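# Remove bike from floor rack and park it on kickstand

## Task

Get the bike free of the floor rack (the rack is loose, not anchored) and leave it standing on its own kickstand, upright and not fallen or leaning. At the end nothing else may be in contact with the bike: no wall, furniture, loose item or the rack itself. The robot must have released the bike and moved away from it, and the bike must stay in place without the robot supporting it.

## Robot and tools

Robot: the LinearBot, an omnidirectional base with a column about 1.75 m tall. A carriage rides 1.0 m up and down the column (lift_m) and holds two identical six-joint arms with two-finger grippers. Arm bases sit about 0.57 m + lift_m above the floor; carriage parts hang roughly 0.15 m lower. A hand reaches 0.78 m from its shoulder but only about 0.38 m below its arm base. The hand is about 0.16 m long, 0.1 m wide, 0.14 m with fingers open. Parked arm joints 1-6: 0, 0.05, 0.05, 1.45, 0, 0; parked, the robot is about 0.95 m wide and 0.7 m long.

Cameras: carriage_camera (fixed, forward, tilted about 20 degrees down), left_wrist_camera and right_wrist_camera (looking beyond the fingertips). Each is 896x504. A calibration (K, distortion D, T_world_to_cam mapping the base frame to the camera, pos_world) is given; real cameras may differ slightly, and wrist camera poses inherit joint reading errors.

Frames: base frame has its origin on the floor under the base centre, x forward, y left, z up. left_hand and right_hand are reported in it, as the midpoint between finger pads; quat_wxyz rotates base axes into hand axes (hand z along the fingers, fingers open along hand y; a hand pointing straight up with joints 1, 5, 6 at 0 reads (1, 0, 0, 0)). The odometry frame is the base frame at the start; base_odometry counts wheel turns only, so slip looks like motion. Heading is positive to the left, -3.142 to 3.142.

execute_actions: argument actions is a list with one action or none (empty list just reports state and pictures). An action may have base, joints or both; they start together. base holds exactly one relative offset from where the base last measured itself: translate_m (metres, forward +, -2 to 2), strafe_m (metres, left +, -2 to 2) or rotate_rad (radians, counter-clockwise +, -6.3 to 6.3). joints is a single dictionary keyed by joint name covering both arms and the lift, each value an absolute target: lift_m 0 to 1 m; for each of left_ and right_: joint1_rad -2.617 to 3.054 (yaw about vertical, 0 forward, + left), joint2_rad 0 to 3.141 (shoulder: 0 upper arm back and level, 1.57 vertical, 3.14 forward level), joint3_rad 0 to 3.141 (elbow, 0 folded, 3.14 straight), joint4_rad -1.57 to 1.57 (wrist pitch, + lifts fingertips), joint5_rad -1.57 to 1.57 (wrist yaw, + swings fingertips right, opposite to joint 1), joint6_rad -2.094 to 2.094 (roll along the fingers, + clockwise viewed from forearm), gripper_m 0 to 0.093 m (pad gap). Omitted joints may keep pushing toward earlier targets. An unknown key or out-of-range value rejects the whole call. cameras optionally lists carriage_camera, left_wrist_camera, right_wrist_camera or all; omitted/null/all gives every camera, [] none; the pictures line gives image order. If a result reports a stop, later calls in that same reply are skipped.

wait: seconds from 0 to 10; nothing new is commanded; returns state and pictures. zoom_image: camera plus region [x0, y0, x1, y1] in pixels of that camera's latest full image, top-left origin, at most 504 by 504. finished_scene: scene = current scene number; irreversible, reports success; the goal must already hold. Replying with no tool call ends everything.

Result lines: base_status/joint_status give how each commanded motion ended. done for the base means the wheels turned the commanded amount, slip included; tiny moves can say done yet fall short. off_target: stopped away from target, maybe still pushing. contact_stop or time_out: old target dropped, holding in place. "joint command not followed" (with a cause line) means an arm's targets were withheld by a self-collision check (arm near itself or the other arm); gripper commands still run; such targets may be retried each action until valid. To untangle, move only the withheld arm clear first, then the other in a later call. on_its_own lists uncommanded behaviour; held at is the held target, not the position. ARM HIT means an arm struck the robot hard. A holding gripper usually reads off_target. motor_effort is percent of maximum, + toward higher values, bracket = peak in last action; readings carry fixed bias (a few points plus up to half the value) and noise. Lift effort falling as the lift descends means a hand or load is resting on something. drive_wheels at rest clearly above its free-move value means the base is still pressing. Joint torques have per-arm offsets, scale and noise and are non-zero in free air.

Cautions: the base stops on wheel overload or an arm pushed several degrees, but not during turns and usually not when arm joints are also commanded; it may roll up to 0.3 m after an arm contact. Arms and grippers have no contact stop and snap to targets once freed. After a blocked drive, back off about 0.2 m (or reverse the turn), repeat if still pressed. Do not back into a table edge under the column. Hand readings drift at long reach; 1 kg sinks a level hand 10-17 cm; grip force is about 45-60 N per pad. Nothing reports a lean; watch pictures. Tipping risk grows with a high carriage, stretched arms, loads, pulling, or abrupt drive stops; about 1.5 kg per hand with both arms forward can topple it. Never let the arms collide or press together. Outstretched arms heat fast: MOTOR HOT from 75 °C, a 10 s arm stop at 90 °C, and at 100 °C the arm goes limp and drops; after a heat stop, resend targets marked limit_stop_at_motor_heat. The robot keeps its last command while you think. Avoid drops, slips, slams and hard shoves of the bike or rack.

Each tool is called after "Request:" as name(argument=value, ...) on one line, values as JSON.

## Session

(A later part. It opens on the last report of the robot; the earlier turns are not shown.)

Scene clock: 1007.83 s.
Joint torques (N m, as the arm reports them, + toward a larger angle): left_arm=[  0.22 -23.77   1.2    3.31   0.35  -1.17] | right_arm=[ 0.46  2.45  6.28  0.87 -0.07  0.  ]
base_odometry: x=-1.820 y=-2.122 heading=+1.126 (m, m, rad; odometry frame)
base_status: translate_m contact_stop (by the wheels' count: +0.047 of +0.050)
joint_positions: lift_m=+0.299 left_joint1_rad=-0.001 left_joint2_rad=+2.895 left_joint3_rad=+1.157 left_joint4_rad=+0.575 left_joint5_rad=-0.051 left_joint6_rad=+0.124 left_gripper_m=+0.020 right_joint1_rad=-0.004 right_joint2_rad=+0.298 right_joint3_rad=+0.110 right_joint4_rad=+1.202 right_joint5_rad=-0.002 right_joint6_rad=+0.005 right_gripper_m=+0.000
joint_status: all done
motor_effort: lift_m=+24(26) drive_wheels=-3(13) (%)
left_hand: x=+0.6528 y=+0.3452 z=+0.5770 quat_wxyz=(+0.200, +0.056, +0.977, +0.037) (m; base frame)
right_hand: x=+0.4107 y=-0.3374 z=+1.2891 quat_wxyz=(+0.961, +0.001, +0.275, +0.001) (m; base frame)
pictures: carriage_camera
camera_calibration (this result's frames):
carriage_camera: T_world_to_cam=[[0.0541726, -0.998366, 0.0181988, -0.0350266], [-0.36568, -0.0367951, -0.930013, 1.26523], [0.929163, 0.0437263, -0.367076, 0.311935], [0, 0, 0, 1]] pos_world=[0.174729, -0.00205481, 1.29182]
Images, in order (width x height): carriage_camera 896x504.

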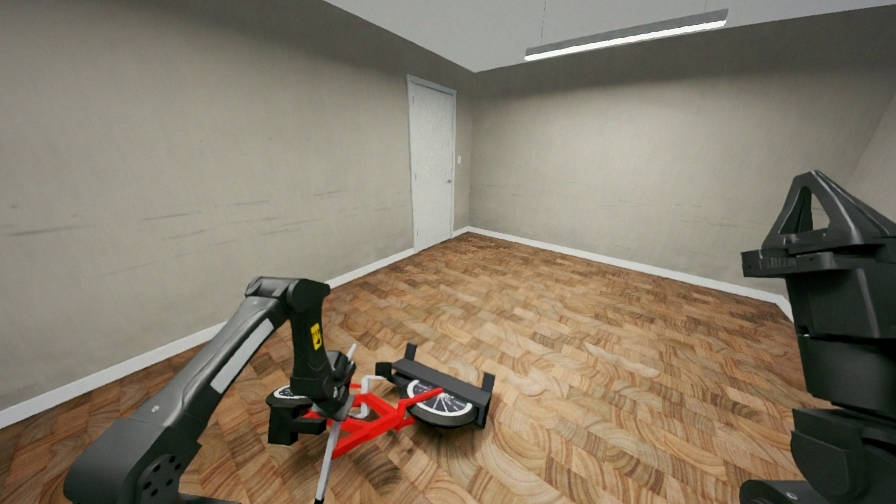

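Request:
execute_actions(actions=[{"base":{"translate_m":0.15},"joints":{"lift_m":0.42,"left_joint4_rad":0.7}}], cameras=["carriage_camera"])

Request:
execute_actions(actions=[{"base":{"translate_m":0.15},"joints":{"lift_m":0.5,"left_joint4_rad":0.6}}], cameras=["carriage_camera"])

Scene clock: 1014.00 s.
Joint torques (N m, as the arm reports them, + toward a larger angle): left_arm=[  1.35 -23.15   3.87   3.3    0.24  -0.89] | right_arm=[ 0.42  2.53  6.33  0.86 -0.07  0.  ]
base_odometry: x=-1.756 y=-1.987 heading=+1.125 (m, m, rad; odometry frame)
base_status: done
joint_positions: lift_m=+0.419 left_joint1_rad=-0.017 left_joint2_rad=+2.894 left_joint3_rad=+1.108 left_joint4_rad=+0.435 left_joint5_rad=-0.035 left_joint6_rad=+0.094 left_gripper_m=+0.023 right_joint1_rad=-0.004 right_joint2_rad=+0.298 right_joint3_rad=+0.110 right_joint4_rad=+1.202 right_joint5_rad=-0.002 right_joint6_rad=+0.005 right_gripper_m=+0.000
joint_status: left_joint4_rad off_target (ended at +0.434, target +0.700); the others done
motor_effort: lift_m=+20(28) drive_wheels=+3(11) (%)
left_hand: x=+0.5968 y=+0.3373 z=+0.6824 quat_wxyz=(+0.109, +0.053, +0.992, +0.022) (m; base frame)
right_hand: x=+0.4107 y=-0.3374 z=+1.4092 quat_wxyz=(+0.961, +0.001, +0.275, +0.001) (m; base frame)
pictures: carriage_camera
camera_calibration (this result's frames):
carriage_camera: T_world_to_cam=[[0.0541726, -0.998366, 0.0181988, -0.0372118], [-0.36568, -0.0367951, -0.930013, 1.3769], [0.929163, 0.0437263, -0.367076, 0.356012], [0, 0, 0, 1]] pos_world=[0.174729, -0.00205481, 1.4119]
Images, in order (width x height): carriage_camera 896x504.

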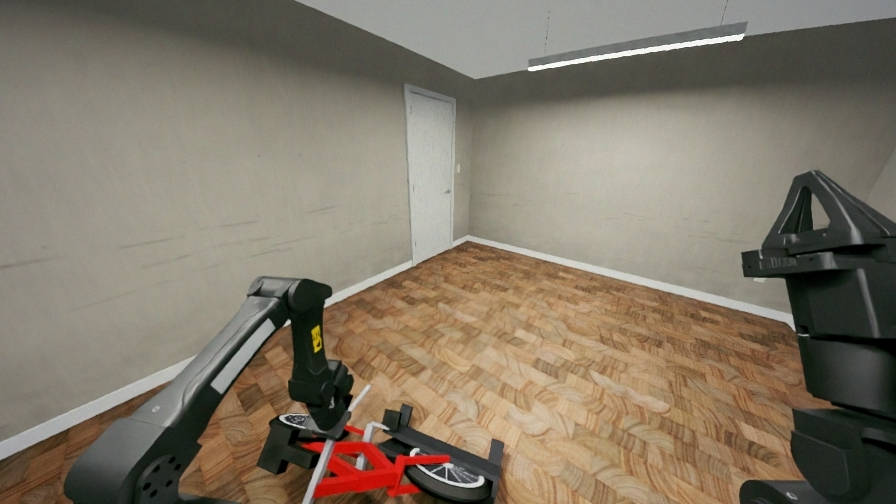

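Scene clock: 1015.83 s.
Joint torques (N m, as the arm reports them, + toward a larger angle): left_arm=[  0.32 -11.22   2.81   1.5   -0.02  -0.08] | right_arm=[ 0.45  2.42  6.39  0.84 -0.08  0.  ]
base_odometry: x=-1.691 y=-1.852 heading=+1.125 (m, m, rad; odometry frame)
base_status: done
joint_positions: lift_m=+0.500 left_joint1_rad=-0.003 left_joint2_rad=+2.735 left_joint3_rad=+1.152 left_joint4_rad=+0.599 left_joint5_rad=-0.004 left_joint6_rad=+0.009 left_gripper_m=+0.000 right_joint1_rad=-0.004 right_joint2_rad=+0.299 right_joint3_rad=+0.109 right_joint4_rad=+1.205 right_joint5_rad=+0.000 right_joint6_rad=+0.005 right_gripper_m=+0.000
joint_status: all done
on_its_own: left_gripper_m moved -0.023 to your old target +0.000
motor_effort: lift_m=+17(27) drive_wheels=+4(16) (%)
left_hand: x=+0.7166 y=+0.3361 z=+0.8442 quat_wxyz=(+0.289, +0.005, +0.957, +0.003) (m; base frame)
right_hand: x=+0.4105 y=-0.3377 z=+1.4898 quat_wxyz=(+0.962, +0.001, +0.274, +0.000) (m; base frame)
pictures: carriage_camera
camera_calibration (this result's frames):
carriage_camera: T_world_to_cam=[[0.0541726, -0.998366, 0.0181988, -0.0386787], [-0.36568, -0.0367951, -0.930013, 1.45187], [0.929163, 0.0437263, -0.367076, 0.3856], [0, 0, 0, 1]] pos_world=[0.174729, -0.00205481, 1.4925]
Images, in order (width x height): carriage_camera 896x504.

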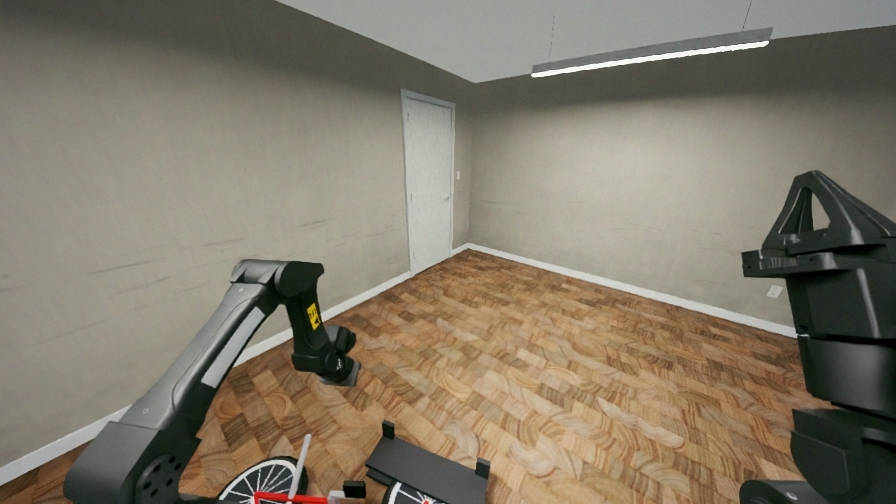

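Request:
execute_actions(actions=[{"base":{"translate_m":-0.55},"joints":{"lift_m":0.3,"left_joint2_rad":2.3,"left_gripper_m":0.093}}], cameras=["carriage_camera"])

Scene clock: 1024.87 s.
Joint torques (N m, as the arm reports them, + toward a larger angle): left_arm=[  0.48 -12.95   5.42   2.07  -0.02  -0.08] | right_arm=[ 0.44  2.42  6.35  0.89 -0.09  0.  ]
base_odometry: x=-1.928 y=-2.348 heading=+1.125 (m, m, rad; odometry frame)
base_status: done
joint_positions: lift_m=+0.300 left_joint1_rad=-0.003 left_joint2_rad=+2.300 left_joint3_rad=+1.152 left_joint4_rad=+0.600 left_joint5_rad=-0.004 left_joint6_rad=+0.008 left_gripper_m=+0.093 right_joint1_rad=-0.004 right_joint2_rad=+0.299 right_joint3_rad=+0.109 right_joint4_rad=+1.202 right_joint5_rad=+0.000 right_joint6_rad=+0.005 right_gripper_m=+0.000
joint_status: all done
motor_effort: lift_m=+13(14) drive_wheels=-1(16) (%)
left_hand: x=+0.8222 y=+0.3358 z=+0.8609 quat_wxyz=(+0.489, +0.004, +0.872, +0.003) (m; base frame)
right_hand: x=+0.4111 y=-0.3377 z=+1.2899 quat_wxyz=(+0.961, +0.001, +0.276, +0.000) (m; base frame)
pictures: carriage_camera
camera_calibration (this result's frames):
carriage_camera: T_world_to_cam=[[0.0541726, -0.998366, 0.0181988, -0.0350485], [-0.36568, -0.0367951, -0.930013, 1.26635], [0.929163, 0.0437263, -0.367076, 0.312377], [0, 0, 0, 1]] pos_world=[0.174729, -0.00205481, 1.29303]
Images, in order (width x height): carriage_camera 896x504.

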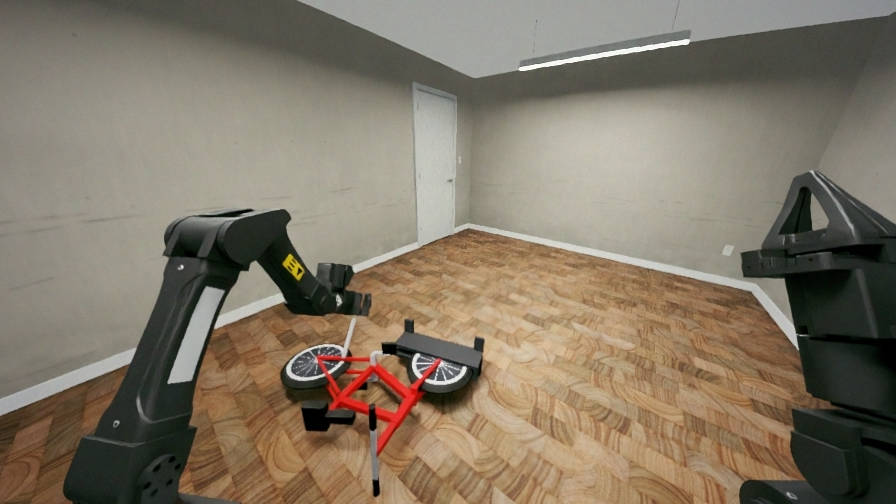

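Request:
execute_actions(actions=[{"base":{"translate_m":-0.2},"joints":{"lift_m":0.08,"left_joint2_rad":3.0,"left_joint3_rad":2.1,"left_joint4_rad":0.15}}], cameras=["left_wrist_camera"])

Request:
execute_actions(actions=[{"base":{"translate_m":0.04},"joints":{"lift_m":0.06}}], cameras=["left_wrist_camera"])

Scene clock: 1033.07 s.
Joint torques (N m, as the arm reports them, + toward a larger angle): left_arm=[  0.47 -16.9    7.37   1.76  -0.13   0.04] | right_arm=[ 0.46  2.47  6.38  0.85 -0.08  0.01]
base_odometry: x=-2.014 y=-2.528 heading=+1.124 (m, m, rad; odometry frame)
base_status: done
joint_positions: lift_m=+0.080 left_joint1_rad=-0.004 left_joint2_rad=+2.998 left_joint3_rad=+2.085 left_joint4_rad=+0.158 left_joint5_rad=+0.008 left_joint6_rad=-0.002 left_gripper_m=+0.093 right_joint1_rad=-0.004 right_joint2_rad=+0.299 right_joint3_rad=+0.109 right_joint4_rad=+1.202 right_joint5_rad=+0.000 right_joint6_rad=+0.005 right_gripper_m=+0.000
joint_status: all done
motor_effort: lift_m=+12(15) drive_wheels=-1(8) (%)
left_hand: x=+0.9190 y=+0.3330 z=+0.4834 quat_wxyz=(+0.397, +0.002, +0.918, -0.005) (m; base frame)
right_hand: x=+0.4110 y=-0.3377 z=+1.0700 quat_wxyz=(+0.961, +0.001, +0.275, +0.000) (m; base frame)
pictures: left_wrist_camera
camera_calibration (this result's frames):
left_wrist_camera: T_world_to_cam=[[-0.00554171, -0.998819, 0.0482691, 0.313675], [-0.983872, -0.00318411, -0.178845, 0.997436], [0.178788, -0.0484817, -0.982692, 0.454602], [0, 0, 0, 1]] pos_world=[0.90181, 0.33852, 0.60998]
Images, in order (width x height): left_wrist_camera 896x504.

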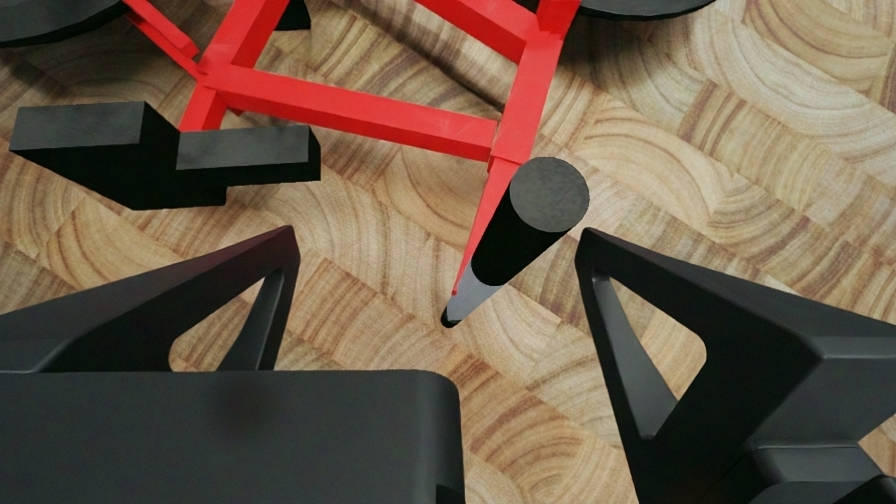

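Scene clock: 1034.17 s.
Joint torques (N m, as the arm reports them, + toward a larger angle): left_arm=[  0.39 -17.42   7.33   1.88  -0.15   0.04] | right_arm=[ 0.48  2.38  6.34  0.85 -0.08 -0.01]
base_odometry: x=-1.997 y=-2.492 heading=+1.124 (m, m, rad; odometry frame)
base_status: done
joint_positions: lift_m=+0.060 left_joint1_rad=-0.004 left_joint2_rad=+3.005 left_joint3_rad=+2.085 left_joint4_rad=+0.144 left_joint5_rad=+0.010 left_joint6_rad=-0.002 left_gripper_m=+0.093 right_joint1_rad=-0.004 right_joint2_rad=+0.299 right_joint3_rad=+0.109 right_joint4_rad=+1.203 right_joint5_rad=+0.000 right_joint6_rad=+0.005 right_gripper_m=+0.000
joint_status: all done
motor_effort: lift_m=+11(13) drive_wheels=+1(5) (%)
left_hand: x=+0.9146 y=+0.3326 z=+0.4565 quat_wxyz=(+0.387, +0.003, +0.922, -0.006) (m; base frame)
right_hand: x=+0.4108 y=-0.3377 z=+1.0501 quat_wxyz=(+0.961, +0.001, +0.275, +0.000) (m; base frame)
pictures: left_wrist_camera
camera_calibration (this result's frames):
left_wrist_camera: T_world_to_cam=[[-0.0064146, -0.998721, 0.0501574, 0.314412], [-0.987474, -0.00158142, -0.157776, 0.981367], [0.157654, -0.0505412, -0.9862, 0.450549], [0, 0, 0, 1]] pos_world=[0.90006, 0.338333, 0.583397]
Images, in order (width x height): left_wrist_camera 896x504.

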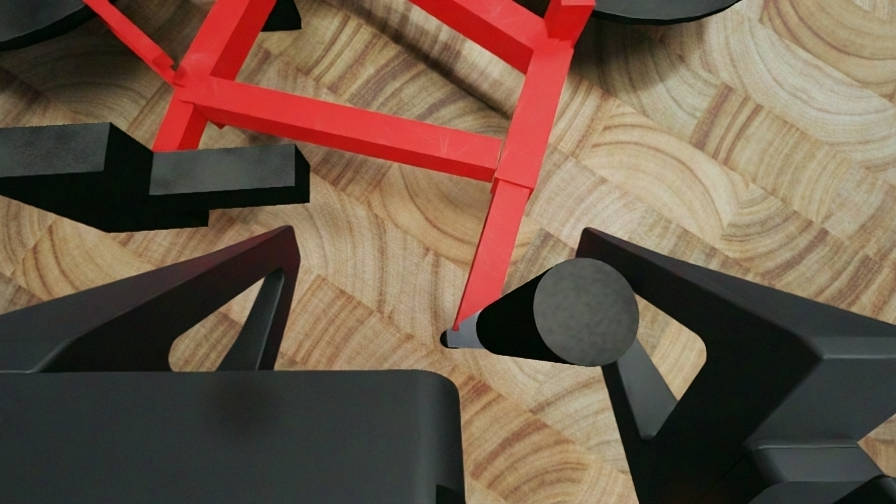

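Request:
execute_actions(actions=[{"base":{"strafe_m":-0.035},"joints":{"lift_m":0.06}}], cameras=[])

Request:
execute_actions(actions=[{"base":{"translate_m":-0.025},"joints":{"lift_m":0.06}}], cameras=[])

Request:
execute_actions(actions=[{"joints":{"lift_m":0.0,"left_joint2_rad":3.12}}], cameras=["left_wrist_camera","carriage_camera"])

Scene clock: 1042.37 s.
Joint torques (N m, as the arm reports them, + toward a larger angle): left_arm=[  0.42 -17.34   7.31   1.84  -0.08   0.03] | right_arm=[ 0.44  2.44  6.35  0.85 -0.09  0.  ]
base_odometry: x=-1.965 y=-2.507 heading=+1.124 (m, m, rad; odometry frame)
base_status: done
joint_positions: lift_m=+0.060 left_joint1_rad=-0.004 left_joint2_rad=+3.005 left_joint3_rad=+2.085 left_joint4_rad=+0.145 left_joint5_rad=+0.006 left_joint6_rad=-0.002 left_gripper_m=+0.093 right_joint1_rad=-0.004 right_joint2_rad=+0.299 right_joint3_rad=+0.109 right_joint4_rad=+1.203 right_joint5_rad=+0.000 right_joint6_rad=+0.005 right_gripper_m=+0.000
joint_status: all done
motor_effort: lift_m=+13(14) drive_wheels=+0(5) (%)
left_hand: x=+0.9148 y=+0.3336 z=+0.4567 quat_wxyz=(+0.388, +0.002, +0.922, -0.004) (m; base frame)
right_hand: x=+0.4108 y=-0.3377 z=+1.0501 quat_wxyz=(+0.961, +0.001, +0.275, +0.000) (m; base frame)
pictures: none
No camera images: the call's "cameras" was empty. Leave "cameras" out to get every camera's image.

Scene clock: 1043.37 s.
Joint torques (N m, as the arm reports them, + toward a larger angle): left_arm=[  0.31 -17.52   7.27   1.83  -0.1    0.04] | right_arm=[ 0.44  2.41  6.37  0.85 -0.08  0.01]
base_odometry: x=-1.976 y=-2.530 heading=+1.124 (m, m, rad; odometry frame)
base_status: done
joint_positions: lift_m=+0.060 left_joint1_rad=-0.004 left_joint2_rad=+3.005 left_joint3_rad=+2.085 left_joint4_rad=+0.148 left_joint5_rad=+0.006 left_joint6_rad=-0.002 left_gripper_m=+0.093 right_joint1_rad=-0.004 right_joint2_rad=+0.299 right_joint3_rad=+0.109 right_joint4_rad=+1.203 right_joint5_rad=+0.000 right_joint6_rad=+0.005 right_gripper_m=+0.000
joint_status: all done
motor_effort: lift_m=+11(14) drive_wheels=-1(3) (%)
left_hand: x=+0.9153 y=+0.3337 z=+0.4572 quat_wxyz=(+0.389, +0.002, +0.921, -0.004) (m; base frame)
right_hand: x=+0.4108 y=-0.3377 z=+1.0501 quat_wxyz=(+0.961, +0.001, +0.275, +0.000) (m; base frame)
pictures: none
No camera images: the call's "cameras" was empty. Leave "cameras" out to get every camera's image.

Scene clock: 1044.27 s.
Joint torques (N m, as the arm reports them, + toward a larger angle): left_arm=[  0.35 -17.25   6.13   1.69  -0.09   0.04] | right_arm=[ 0.45  2.32  6.38  0.84 -0.09  0.  ]
base_odometry: x=-1.976 y=-2.530 heading=+1.124 (m, m, rad; odometry frame)
base_status: not commanded
joint_positions: lift_m=+0.000 left_joint1_rad=-0.003 left_joint2_rad=+3.129 left_joint3_rad=+2.094 left_joint4_rad=+0.147 left_joint5_rad=+0.005 left_joint6_rad=-0.002 left_gripper_m=+0.093 right_joint1_rad=-0.004 right_joint2_rad=+0.299 right_joint3_rad=+0.109 right_joint4_rad=+1.202 right_joint5_rad=+0.000 right_joint6_rad=+0.005 right_gripper_m=+0.000
joint_status: all done
motor_effort: lift_m=+14(14) drive_wheels=+1(3) (%)
left_hand: x=+0.8769 y=+0.3343 z=+0.3235 quat_wxyz=(+0.335, +0.001, +0.942, -0.003) (m; base frame)
right_hand: x=+0.4110 y=-0.3377 z=+0.9900 quat_wxyz=(+0.961, +0.001, +0.275, +0.000) (m; base frame)
pictures: carriage_camera, left_wrist_camera
camera_calibration (this result's frames):
carriage_camera: T_world_to_cam=[[0.0541726, -0.998366, 0.0181988, -0.0295886], [-0.36568, -0.0367951, -0.930013, 0.987331], [0.929163, 0.0437263, -0.367076, 0.202248], [0, 0, 0, 1]] pos_world=[0.174729, -0.00205481, 0.993009]
left_wrist_camera: T_world_to_cam=[[0.0037592, -0.998936, 0.045968, 0.315115], [-0.998945, -0.00585472, -0.0455373, 0.898412], [0.0457579, -0.0457483, -0.997904, 0.425807], [0, 0, 0, 1]] pos_world=[0.876796, 0.33952, 0.451341]
Images, in order (width x height): carriage_camera 896x504, left_wrist_camera 896x504.

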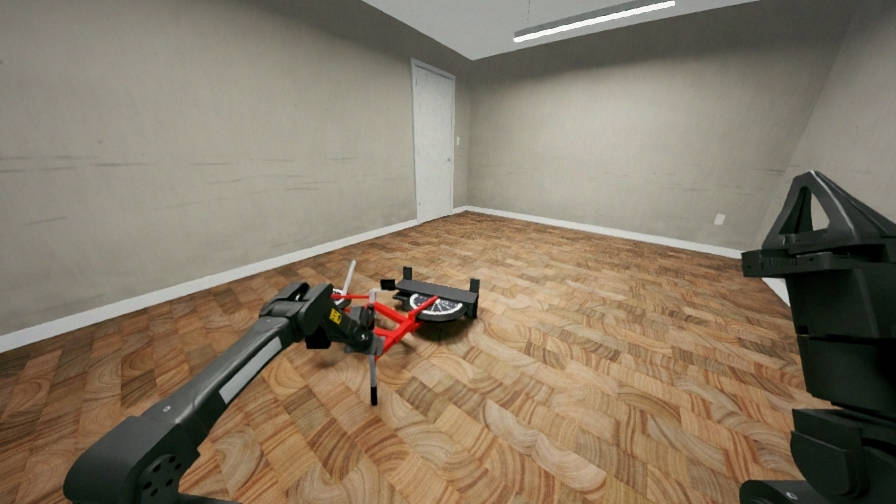

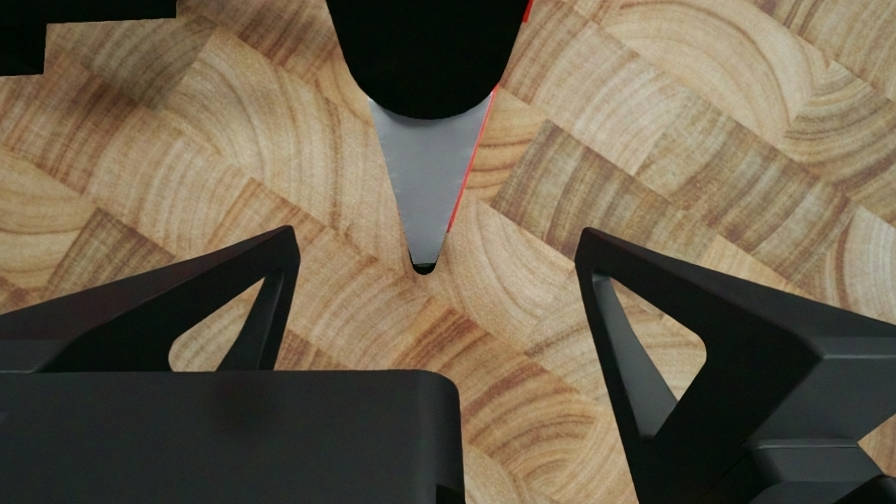

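Request:
execute_actions(actions=[{"base":{"translate_m":0.04},"joints":{"left_joint4_rad":0.3}}], cameras=["left_wrist_camera"])

Request:
execute_actions(actions=[{"joints":{"left_gripper_m":0}}], cameras=["left_wrist_camera"])

Scene clock: 1049.53 s.
Joint torques (N m, as the arm reports them, + toward a larger angle): left_arm=[  1.   -17.23   8.45   2.12  -0.22  -0.17] | right_arm=[ 0.46  2.38  6.37  0.84 -0.07  0.  ]
base_odometry: x=-1.959 y=-2.494 heading=+1.124 (m, m, rad; odometry frame)
base_status: done
joint_positions: lift_m=+0.000 left_joint1_rad=-0.012 left_joint2_rad=+3.130 left_joint3_rad=+2.059 left_joint4_rad=+0.264 left_joint5_rad=+0.019 left_joint6_rad=+0.019 left_gripper_m=+0.093 right_joint1_rad=-0.004 right_joint2_rad=+0.299 right_joint3_rad=+0.109 right_joint4_rad=+1.203 right_joint5_rad=+0.000 right_joint6_rad=+0.005 right_gripper_m=+0.000
joint_status: all done
motor_effort: lift_m=+14(13) drive_wheels=+2(6) (%)
left_hand: x=+0.8850 y=+0.3265 z=+0.3299 quat_wxyz=(+0.372, +0.018, +0.928, -0.007) (m; base frame)
right_hand: x=+0.4109 y=-0.3377 z=+0.9900 quat_wxyz=(+0.961, +0.001, +0.275, +0.000) (m; base frame)
pictures: left_wrist_camera
camera_calibration (this result's frames):
left_wrist_camera: T_world_to_cam=[[-0.0336359, -0.998571, 0.0415187, 0.341386], [-0.991637, 0.0281658, -0.125943, 0.915639], [0.124594, -0.0454078, -0.991168, 0.359322], [0, 0, 0, 1]] pos_world=[0.874695, 0.331424, 0.457294]
Images, in order (width x height): left_wrist_camera 896x504.

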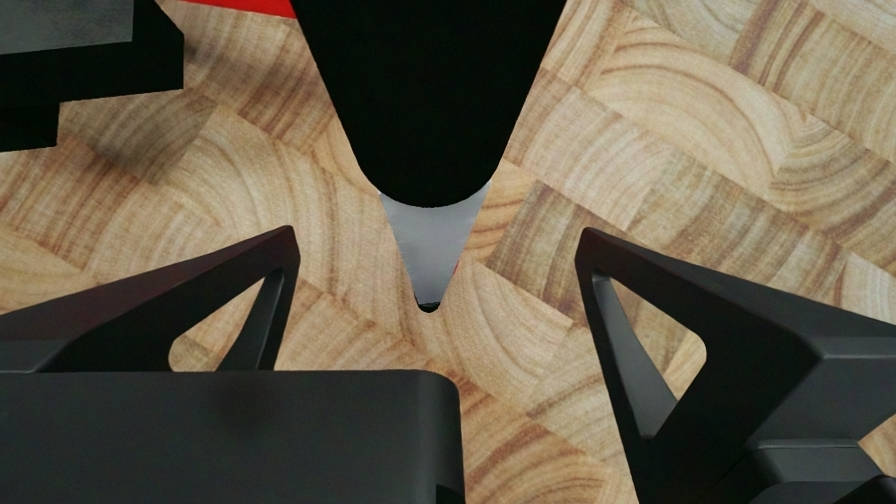

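Scene clock: 1050.27 s.
Joint torques (N m, as the arm reports them, + toward a larger angle): left_arm=[  0.93 -17.22   8.47   2.1   -0.07  -0.3 ] | right_arm=[ 0.48  2.41  6.34  0.85 -0.08  0.  ]
base_odometry: x=-1.959 y=-2.494 heading=+1.124 (m, m, rad; odometry frame)
base_status: not commanded
joint_positions: lift_m=+0.000 left_joint1_rad=-0.012 left_joint2_rad=+3.130 left_joint3_rad=+2.059 left_joint4_rad=+0.265 left_joint5_rad=+0.002 left_joint6_rad=+0.033 left_gripper_m=+0.018 right_joint1_rad=-0.004 right_joint2_rad=+0.299 right_joint3_rad=+0.109 right_joint4_rad=+1.203 right_joint5_rad=+0.000 right_joint6_rad=+0.005 right_gripper_m=+0.000
joint_status: left_gripper_m off_target (ended at +0.018, target +0.000)
motor_effort: lift_m=+13(13) drive_wheels=+2(2) (%)
left_hand: x=+0.8852 y=+0.3293 z=+0.3301 quat_wxyz=(+0.373, +0.021, +0.928, +0.003) (m; base frame)
right_hand: x=+0.4109 y=-0.3377 z=+0.9900 quat_wxyz=(+0.961, +0.001, +0.275, +0.000) (m; base frame)
pictures: left_wrist_camera
camera_calibration (this result's frames):
left_wrist_camera: T_world_to_cam=[[-0.0322622, -0.999276, 0.0201613, 0.350265], [-0.991484, 0.0294511, -0.126856, 0.915578], [0.12617, -0.0240823, -0.991716, 0.351352], [0, 0, 0, 1]] pos_world=[0.874751, 0.331508, 0.457527]
Images, in order (width x height): left_wrist_camera 896x504.

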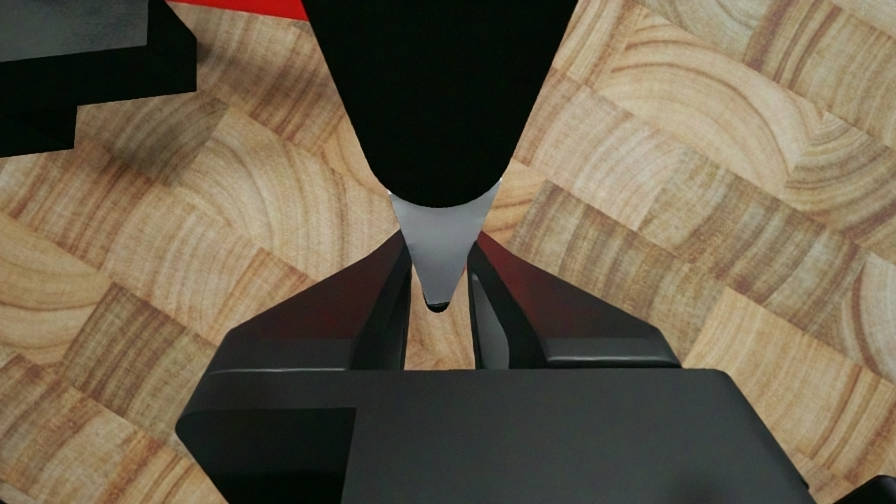

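Request:
execute_actions(actions=[{"base":{"translate_m":0.14},"joints":{"left_joint2_rad":2.95,"left_joint3_rad":1.55,"left_joint4_rad":0.6}}], cameras=[])

Request:
execute_actions(actions=[{"base":{"translate_m":0.11},"joints":{"left_joint2_rad":2.8,"left_joint3_rad":1.15,"left_joint4_rad":0.85}}], cameras=[])

Request:
execute_actions(actions=[{"joints":{"lift_m":0.17}}], cameras=[])

Request:
execute_actions(actions=[{"base":{"translate_m":0.08},"joints":{"lift_m":0.3}}], cameras=["carriage_camera"])

Request:
execute_actions(actions=[{"base":{"translate_m":0.15},"joints":{"lift_m":0.4}}], cameras=["carriage_camera"])

Scene clock: 1058.67 s.
Joint torques (N m, as the arm reports them, + toward a larger angle): left_arm=[  0.86 -14.09   9.03   1.16  -0.13  -0.1 ] | right_arm=[ 0.44  2.42  6.35  0.86 -0.08  0.  ]
base_odometry: x=-1.898 y=-2.368 heading=+1.124 (m, m, rad; odometry frame)
base_status: done
joint_positions: lift_m=+0.000 left_joint1_rad=-0.010 left_joint2_rad=+2.951 left_joint3_rad=+1.474 left_joint4_rad=+0.661 left_joint5_rad=+0.008 left_joint6_rad=+0.011 left_gripper_m=+0.018 right_joint1_rad=-0.004 right_joint2_rad=+0.299 right_joint3_rad=+0.109 right_joint4_rad=+1.203 right_joint5_rad=+0.000 right_joint6_rad=+0.005 right_gripper_m=+0.000
joint_status: left_joint3_rad off_target (ended at +1.474, target +1.550); left_joint4_rad off_target (ended at +0.661, target +0.600); the others done
motor_effort: lift_m=+15(14) drive_wheels=+5(8) (%)
left_hand: x=+0.7917 y=+0.3304 z=+0.3238 quat_wxyz=(+0.369, +0.011, +0.929, -0.004) (m; base frame)
right_hand: x=+0.4109 y=-0.3377 z=+0.9900 quat_wxyz=(+0.961, +0.001, +0.275, +0.000) (m; base frame)
pictures: none
No camera images: the call's "cameras" was empty. Leave "cameras" out to get every camera's image.

Scene clock: 1060.37 s.
Joint torques (N m, as the arm reports them, + toward a larger angle): left_arm=[  2.5  -15.28   5.83   1.79  -0.44  -0.6 ] | right_arm=[ 0.47  2.46  6.35  0.86 -0.08  0.01]
base_odometry: x=-1.851 y=-2.269 heading=+1.124 (m, m, rad; odometry frame)
base_status: done
joint_positions: lift_m=+0.000 left_joint1_rad=-0.031 left_joint2_rad=+2.841 left_joint3_rad=+1.094 left_joint4_rad=+0.834 left_joint5_rad=+0.046 left_joint6_rad=+0.064 left_gripper_m=+0.000 right_joint1_rad=-0.004 right_joint2_rad=+0.299 right_joint3_rad=+0.109 right_joint4_rad=+1.203 right_joint5_rad=+0.000 right_joint6_rad=+0.005 right_gripper_m=+0.000
joint_status: left_joint3_rad off_target (ended at +1.094, target +1.150); the others done
on_its_own: left_gripper_m moved -0.018 to your old target +0.000
motor_effort: lift_m=+15(15) drive_wheels=+5(12) (%)
left_hand: x=+0.6995 y=+0.3152 z=+0.3231 quat_wxyz=(+0.324, +0.053, +0.945, -0.017) (m; base frame)
right_hand: x=+0.4108 y=-0.3377 z=+0.9900 quat_wxyz=(+0.961, +0.001, +0.275, +0.000) (m; base frame)
pictures: none
No camera images: the call's "cameras" was empty. Leave "cameras" out to get every camera's image.

Scene clock: 1061.57 s.
Joint torques (N m, as the arm reports them, + toward a larger angle): left_arm=[  0.71 -12.56   3.77   1.75  -0.13  -0.07] | right_arm=[ 0.45  2.42  6.32  0.87 -0.08  0.01]
base_odometry: x=-1.851 y=-2.269 heading=+1.123 (m, m, rad; odometry frame)
base_status: not commanded
joint_positions: lift_m=+0.170 left_joint1_rad=-0.007 left_joint2_rad=+2.803 left_joint3_rad=+1.133 left_joint4_rad=+0.853 left_joint5_rad=+0.007 left_joint6_rad=+0.009 left_gripper_m=+0.000 right_joint1_rad=-0.004 right_joint2_rad=+0.299 right_joint3_rad=+0.109 right_joint4_rad=+1.203 right_joint5_rad=+0.000 right_joint6_rad=+0.005 right_gripper_m=+0.000
joint_status: all done
motor_effort: lift_m=+18(21) drive_wheels=+2(5) (%)
left_hand: x=+0.7341 y=+0.3322 z=+0.5194 quat_wxyz=(+0.368, +0.009, +0.930, -0.003) (m; base frame)
right_hand: x=+0.4109 y=-0.3377 z=+1.1595 quat_wxyz=(+0.961, +0.001, +0.275, +0.000) (m; base frame)
pictures: none
No camera images: the call's "cameras" was empty. Leave "cameras" out to get every camera's image.

Scene clock: 1063.07 s.
Joint torques (N m, as the arm reports them, + toward a larger angle): left_arm=[  0.61 -12.56   3.71   1.73  -0.12  -0.06] | right_arm=[ 0.47  2.43  6.35  0.82 -0.08  0.  ]
base_odometry: x=-1.816 y=-2.197 heading=+1.123 (m, m, rad; odometry frame)
base_status: done
joint_positions: lift_m=+0.300 left_joint1_rad=-0.007 left_joint2_rad=+2.802 left_joint3_rad=+1.133 left_joint4_rad=+0.855 left_joint5_rad=+0.006 left_joint6_rad=+0.009 left_gripper_m=+0.000 right_joint1_rad=-0.004 right_joint2_rad=+0.299 right_joint3_rad=+0.109 right_joint4_rad=+1.203 right_joint5_rad=+0.000 right_joint6_rad=+0.005 right_gripper_m=+0.000
joint_status: all done
motor_effort: lift_m=+17(20) drive_wheels=+3(7) (%)
left_hand: x=+0.7346 y=+0.3326 z=+0.6499 quat_wxyz=(+0.369, +0.008, +0.929, -0.003) (m; base frame)
right_hand: x=+0.4108 y=-0.3377 z=+1.2896 quat_wxyz=(+0.961, +0.001, +0.275, +0.000) (m; base frame)
pictures: carriage_camera
camera_calibration (this result's frames):
carriage_camera: T_world_to_cam=[[0.0541726, -0.998366, 0.0181988, -0.0350381], [-0.36568, -0.0367951, -0.930013, 1.26582], [0.929163, 0.0437263, -0.367076, 0.312166], [0, 0, 0, 1]] pos_world=[0.174729, -0.00205481, 1.29245]
Images, in order (width x height): carriage_camera 896x504.

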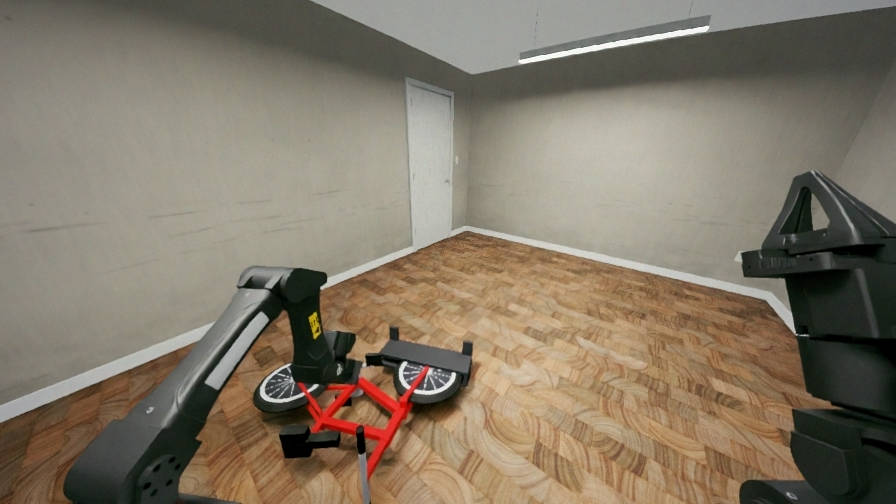

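Scene clock: 1065.00 s.
Joint torques (N m, as the arm reports them, + toward a larger angle): left_arm=[  0.61 -12.48   3.79   1.74  -0.1   -0.07] | right_arm=[ 0.46  2.48  6.38  0.86 -0.08  0.  ]
base_odometry: x=-1.751 y=-2.062 heading=+1.122 (m, m, rad; odometry frame)
base_status: done
joint_positions: lift_m=+0.400 left_joint1_rad=-0.007 left_joint2_rad=+2.801 left_joint3_rad=+1.133 left_joint4_rad=+0.852 left_joint5_rad=+0.006 left_joint6_rad=+0.008 left_gripper_m=+0.000 right_joint1_rad=-0.004 right_joint2_rad=+0.299 right_joint3_rad=+0.109 right_joint4_rad=+1.203 right_joint5_rad=+0.000 right_joint6_rad=+0.005 right_gripper_m=+0.000
joint_status: all done
motor_effort: lift_m=+18(20) drive_wheels=+2(9) (%)
left_hand: x=+0.7343 y=+0.3326 z=+0.7498 quat_wxyz=(+0.368, +0.008, +0.930, -0.003) (m; base frame)
right_hand: x=+0.4108 y=-0.3377 z=+1.3895 quat_wxyz=(+0.961, +0.001, +0.275, +0.000) (m; base frame)
pictures: carriage_camera
camera_calibration (this result's frames):
carriage_camera: T_world_to_cam=[[0.0541726, -0.998366, 0.0181988, -0.0368576], [-0.36568, -0.0367951, -0.930013, 1.3588], [0.929163, 0.0437263, -0.367076, 0.348867], [0, 0, 0, 1]] pos_world=[0.174729, -0.00205481, 1.39243]
Images, in order (width x height): carriage_camera 896x504.

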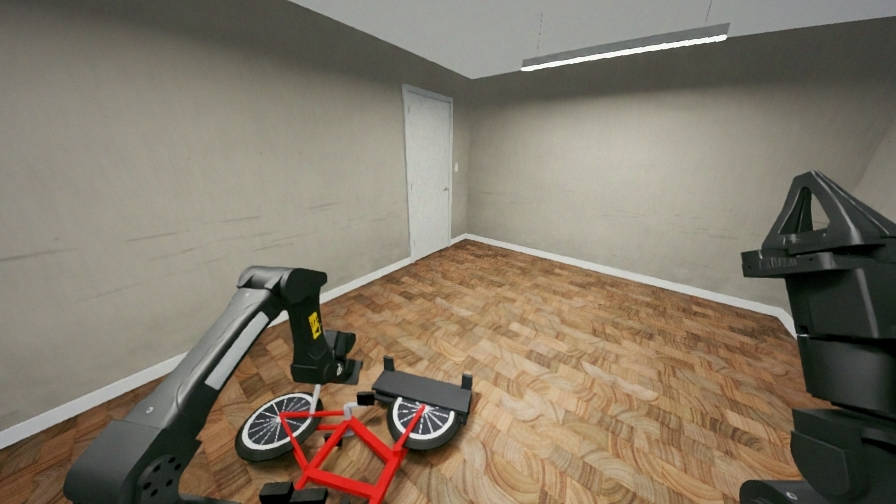

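Request:
execute_actions(actions=[{"base":{"translate_m":-0.5},"joints":{"lift_m":0.12,"left_joint2_rad":3.0,"left_joint3_rad":2.1,"left_joint4_rad":0.15,"left_gripper_m":0.093}}], cameras=["left_wrist_camera","carriage_camera"])

Scene clock: 1073.07 s.
Joint torques (N m, as the arm reports them, + toward a larger angle): left_arm=[  0.46 -17.23   7.03   1.82  -0.09  -0.08] | right_arm=[ 0.43  2.43  6.28  0.86 -0.08  0.01]
base_odometry: x=-1.967 y=-2.513 heading=+1.122 (m, m, rad; odometry frame)
base_status: done
joint_positions: lift_m=+0.120 left_joint1_rad=-0.005 left_joint2_rad=+3.002 left_joint3_rad=+2.090 left_joint4_rad=+0.150 left_joint5_rad=+0.005 left_joint6_rad=+0.008 left_gripper_m=+0.093 right_joint1_rad=-0.004 right_joint2_rad=+0.299 right_joint3_rad=+0.109 right_joint4_rad=+1.201 right_joint5_rad=+0.000 right_joint6_rad=+0.005 right_gripper_m=+0.000
joint_status: all done
motor_effort: lift_m=+13(13) drive_wheels=-1(13) (%)
left_hand: x=+0.9177 y=+0.3327 z=+0.5205 quat_wxyz=(+0.393, +0.007, +0.919, -0.002) (m; base frame)
right_hand: x=+0.4112 y=-0.3377 z=+1.1098 quat_wxyz=(+0.961, +0.001, +0.276, +0.000) (m; base frame)
pictures: carriage_camera, left_wrist_camera
camera_calibration (this result's frames):
carriage_camera: T_world_to_cam=[[0.0541726, -0.998366, 0.0181988, -0.0317726], [-0.36568, -0.0367951, -0.930013, 1.09894], [0.929163, 0.0437263, -0.367076, 0.2463], [0, 0, 0, 1]] pos_world=[0.174729, -0.00205481, 1.11302]
left_wrist_camera: T_world_to_cam=[[-0.0117106, -0.999181, 0.038723, 0.322337], [-0.985378, 0.00494859, -0.170309, 0.996965], [0.169978, -0.0401512, -0.98463, 0.497686], [0, 0, 0, 1]] pos_world=[0.901567, 0.337122, 0.647347]
Images, in order (width x height): carriage_camera 896x504, left_wrist_camera 896x504.

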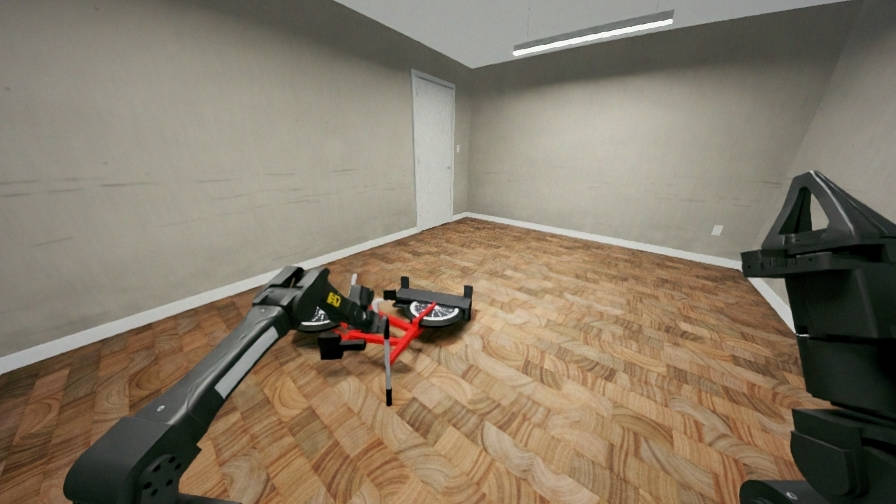

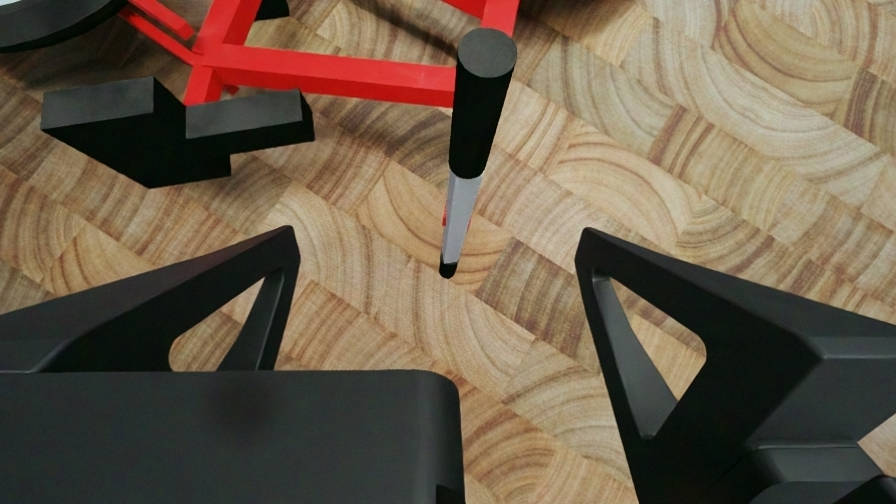

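Request:
execute_actions(actions=[{"base":{"strafe_m":-0.02},"joints":{"lift_m":0.07}}], cameras=[])

Request:
execute_actions(actions=[{"base":{"translate_m":0.065},"joints":{"lift_m":0.05}}], cameras=["left_wrist_camera"])

Request:
execute_actions(actions=[{"joints":{"lift_m":0.0,"left_joint2_rad":3.1}}], cameras=["left_wrist_camera"])

Scene clock: 1080.03 s.
Joint torques (N m, as the arm reports them, + toward a larger angle): left_arm=[  0.35 -17.49   7.04   1.85  -0.1   -0.07] | right_arm=[ 0.48  2.48  6.37  0.88 -0.09  0.  ]
base_odometry: x=-1.949 y=-2.521 heading=+1.122 (m, m, rad; odometry frame)
base_status: done
joint_positions: lift_m=+0.070 left_joint1_rad=-0.003 left_joint2_rad=+3.005 left_joint3_rad=+2.090 left_joint4_rad=+0.147 left_joint5_rad=+0.004 left_joint6_rad=+0.008 left_gripper_m=+0.093 right_joint1_rad=-0.004 right_joint2_rad=+0.299 right_joint3_rad=+0.109 right_joint4_rad=+1.201 right_joint5_rad=+0.000 right_joint6_rad=+0.005 right_gripper_m=+0.000
joint_status: all done
motor_effort: lift_m=+13(14) drive_wheels=+0(3) (%)
left_hand: x=+0.9163 y=+0.3344 z=+0.4681 quat_wxyz=(+0.390, +0.006, +0.921, -0.001) (m; base frame)
right_hand: x=+0.4112 y=-0.3377 z=+1.0598 quat_wxyz=(+0.961, +0.001, +0.276, +0.000) (m; base frame)
pictures: none
No camera images: the call's "cameras" was empty. Leave "cameras" out to get every camera's image.

Scene clock: 1081.33 s.
Joint torques (N m, as the arm reports them, + toward a larger angle): left_arm=[  0.33 -17.62   7.02   1.85  -0.1   -0.06] | right_arm=[ 0.44  2.42  6.36  0.85 -0.08  0.  ]
base_odometry: x=-1.921 y=-2.463 heading=+1.122 (m, m, rad; odometry frame)
base_status: done
joint_positions: lift_m=+0.050 left_joint1_rad=-0.003 left_joint2_rad=+3.006 left_joint3_rad=+2.090 left_joint4_rad=+0.149 left_joint5_rad=+0.004 left_joint6_rad=+0.008 left_gripper_m=+0.093 right_joint1_rad=-0.004 right_joint2_rad=+0.299 right_joint3_rad=+0.109 right_joint4_rad=+1.203 right_joint5_rad=+0.000 right_joint6_rad=+0.005 right_gripper_m=+0.000
joint_status: all done
motor_effort: lift_m=+12(15) drive_wheels=-3(6) (%)
left_hand: x=+0.9164 y=+0.3344 z=+0.4479 quat_wxyz=(+0.391, +0.006, +0.920, -0.001) (m; base frame)
right_hand: x=+0.4109 y=-0.3377 z=+1.0400 quat_wxyz=(+0.961, +0.001, +0.275, +0.000) (m; base frame)
pictures: left_wrist_camera
camera_calibration (this result's frames):
left_wrist_camera: T_world_to_cam=[[-0.00868309, -0.999231, 0.0382254, 0.324235], [-0.986221, 0.00224189, -0.165421, 0.982796], [0.165208, -0.0391351, -0.985482, 0.430883], [0, 0, 0, 1]] pos_world=[0.900884, 0.338645, 0.574808]
Images, in order (width x height): left_wrist_camera 896x504.

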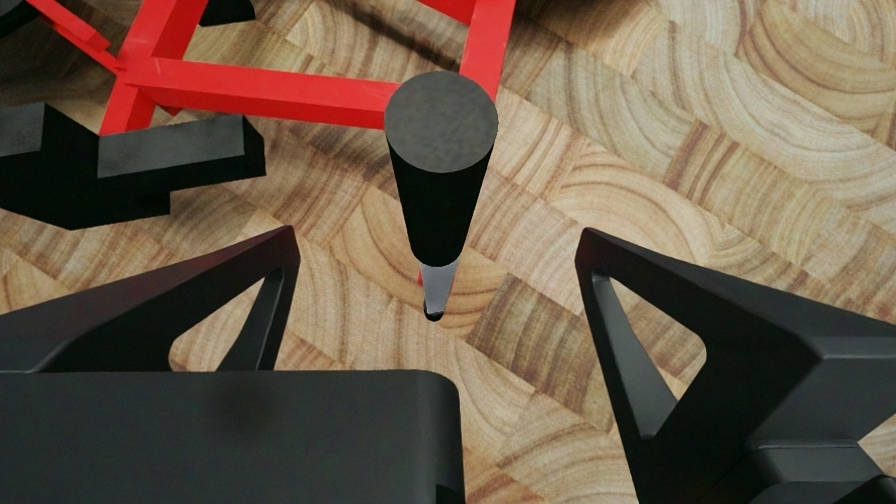

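Scene clock: 1082.33 s.
Joint torques (N m, as the arm reports them, + toward a larger angle): left_arm=[  0.27 -17.55   6.17   1.73  -0.09  -0.07] | right_arm=[ 0.46  2.44  6.34  0.87 -0.09  0.  ]
base_odometry: x=-1.921 y=-2.463 heading=+1.122 (m, m, rad; odometry frame)
base_status: not commanded
joint_positions: lift_m=+0.000 left_joint1_rad=-0.003 left_joint2_rad=+3.111 left_joint3_rad=+2.096 left_joint4_rad=+0.145 left_joint5_rad=+0.004 left_joint6_rad=+0.008 left_gripper_m=+0.093 right_joint1_rad=-0.004 right_joint2_rad=+0.299 right_joint3_rad=+0.109 right_joint4_rad=+1.202 right_joint5_rad=+0.000 right_joint6_rad=+0.005 right_gripper_m=+0.000
joint_status: all done
motor_effort: lift_m=+14(14) drive_wheels=+3(2) (%)
left_hand: x=+0.8839 y=+0.3345 z=+0.3348 quat_wxyz=(+0.343, +0.006, +0.939, -0.001) (m; base frame)
right_hand: x=+0.4110 y=-0.3377 z=+0.9900 quat_wxyz=(+0.961, +0.001, +0.275, +0.000) (m; base frame)
pictures: left_wrist_camera
camera_calibration (this result's frames):
left_wrist_camera: T_world_to_cam=[[-0.00475163, -0.999243, 0.0386179, 0.324767], [-0.997953, 0.00227572, -0.0639055, 0.908442], [0.0637692, -0.0388426, -0.997208, 0.418297], [0, 0, 0, 1]] pos_world=[0.881451, 0.338701, 0.462642]
Images, in order (width x height): left_wrist_camera 896x504.

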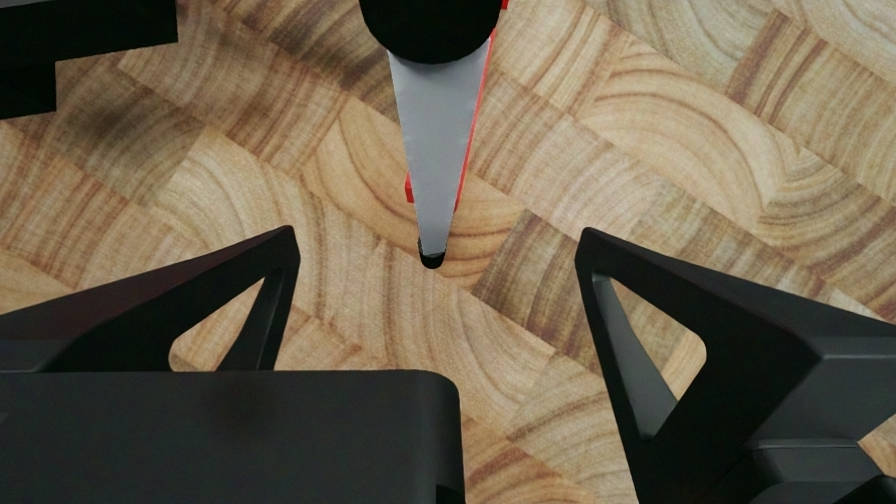

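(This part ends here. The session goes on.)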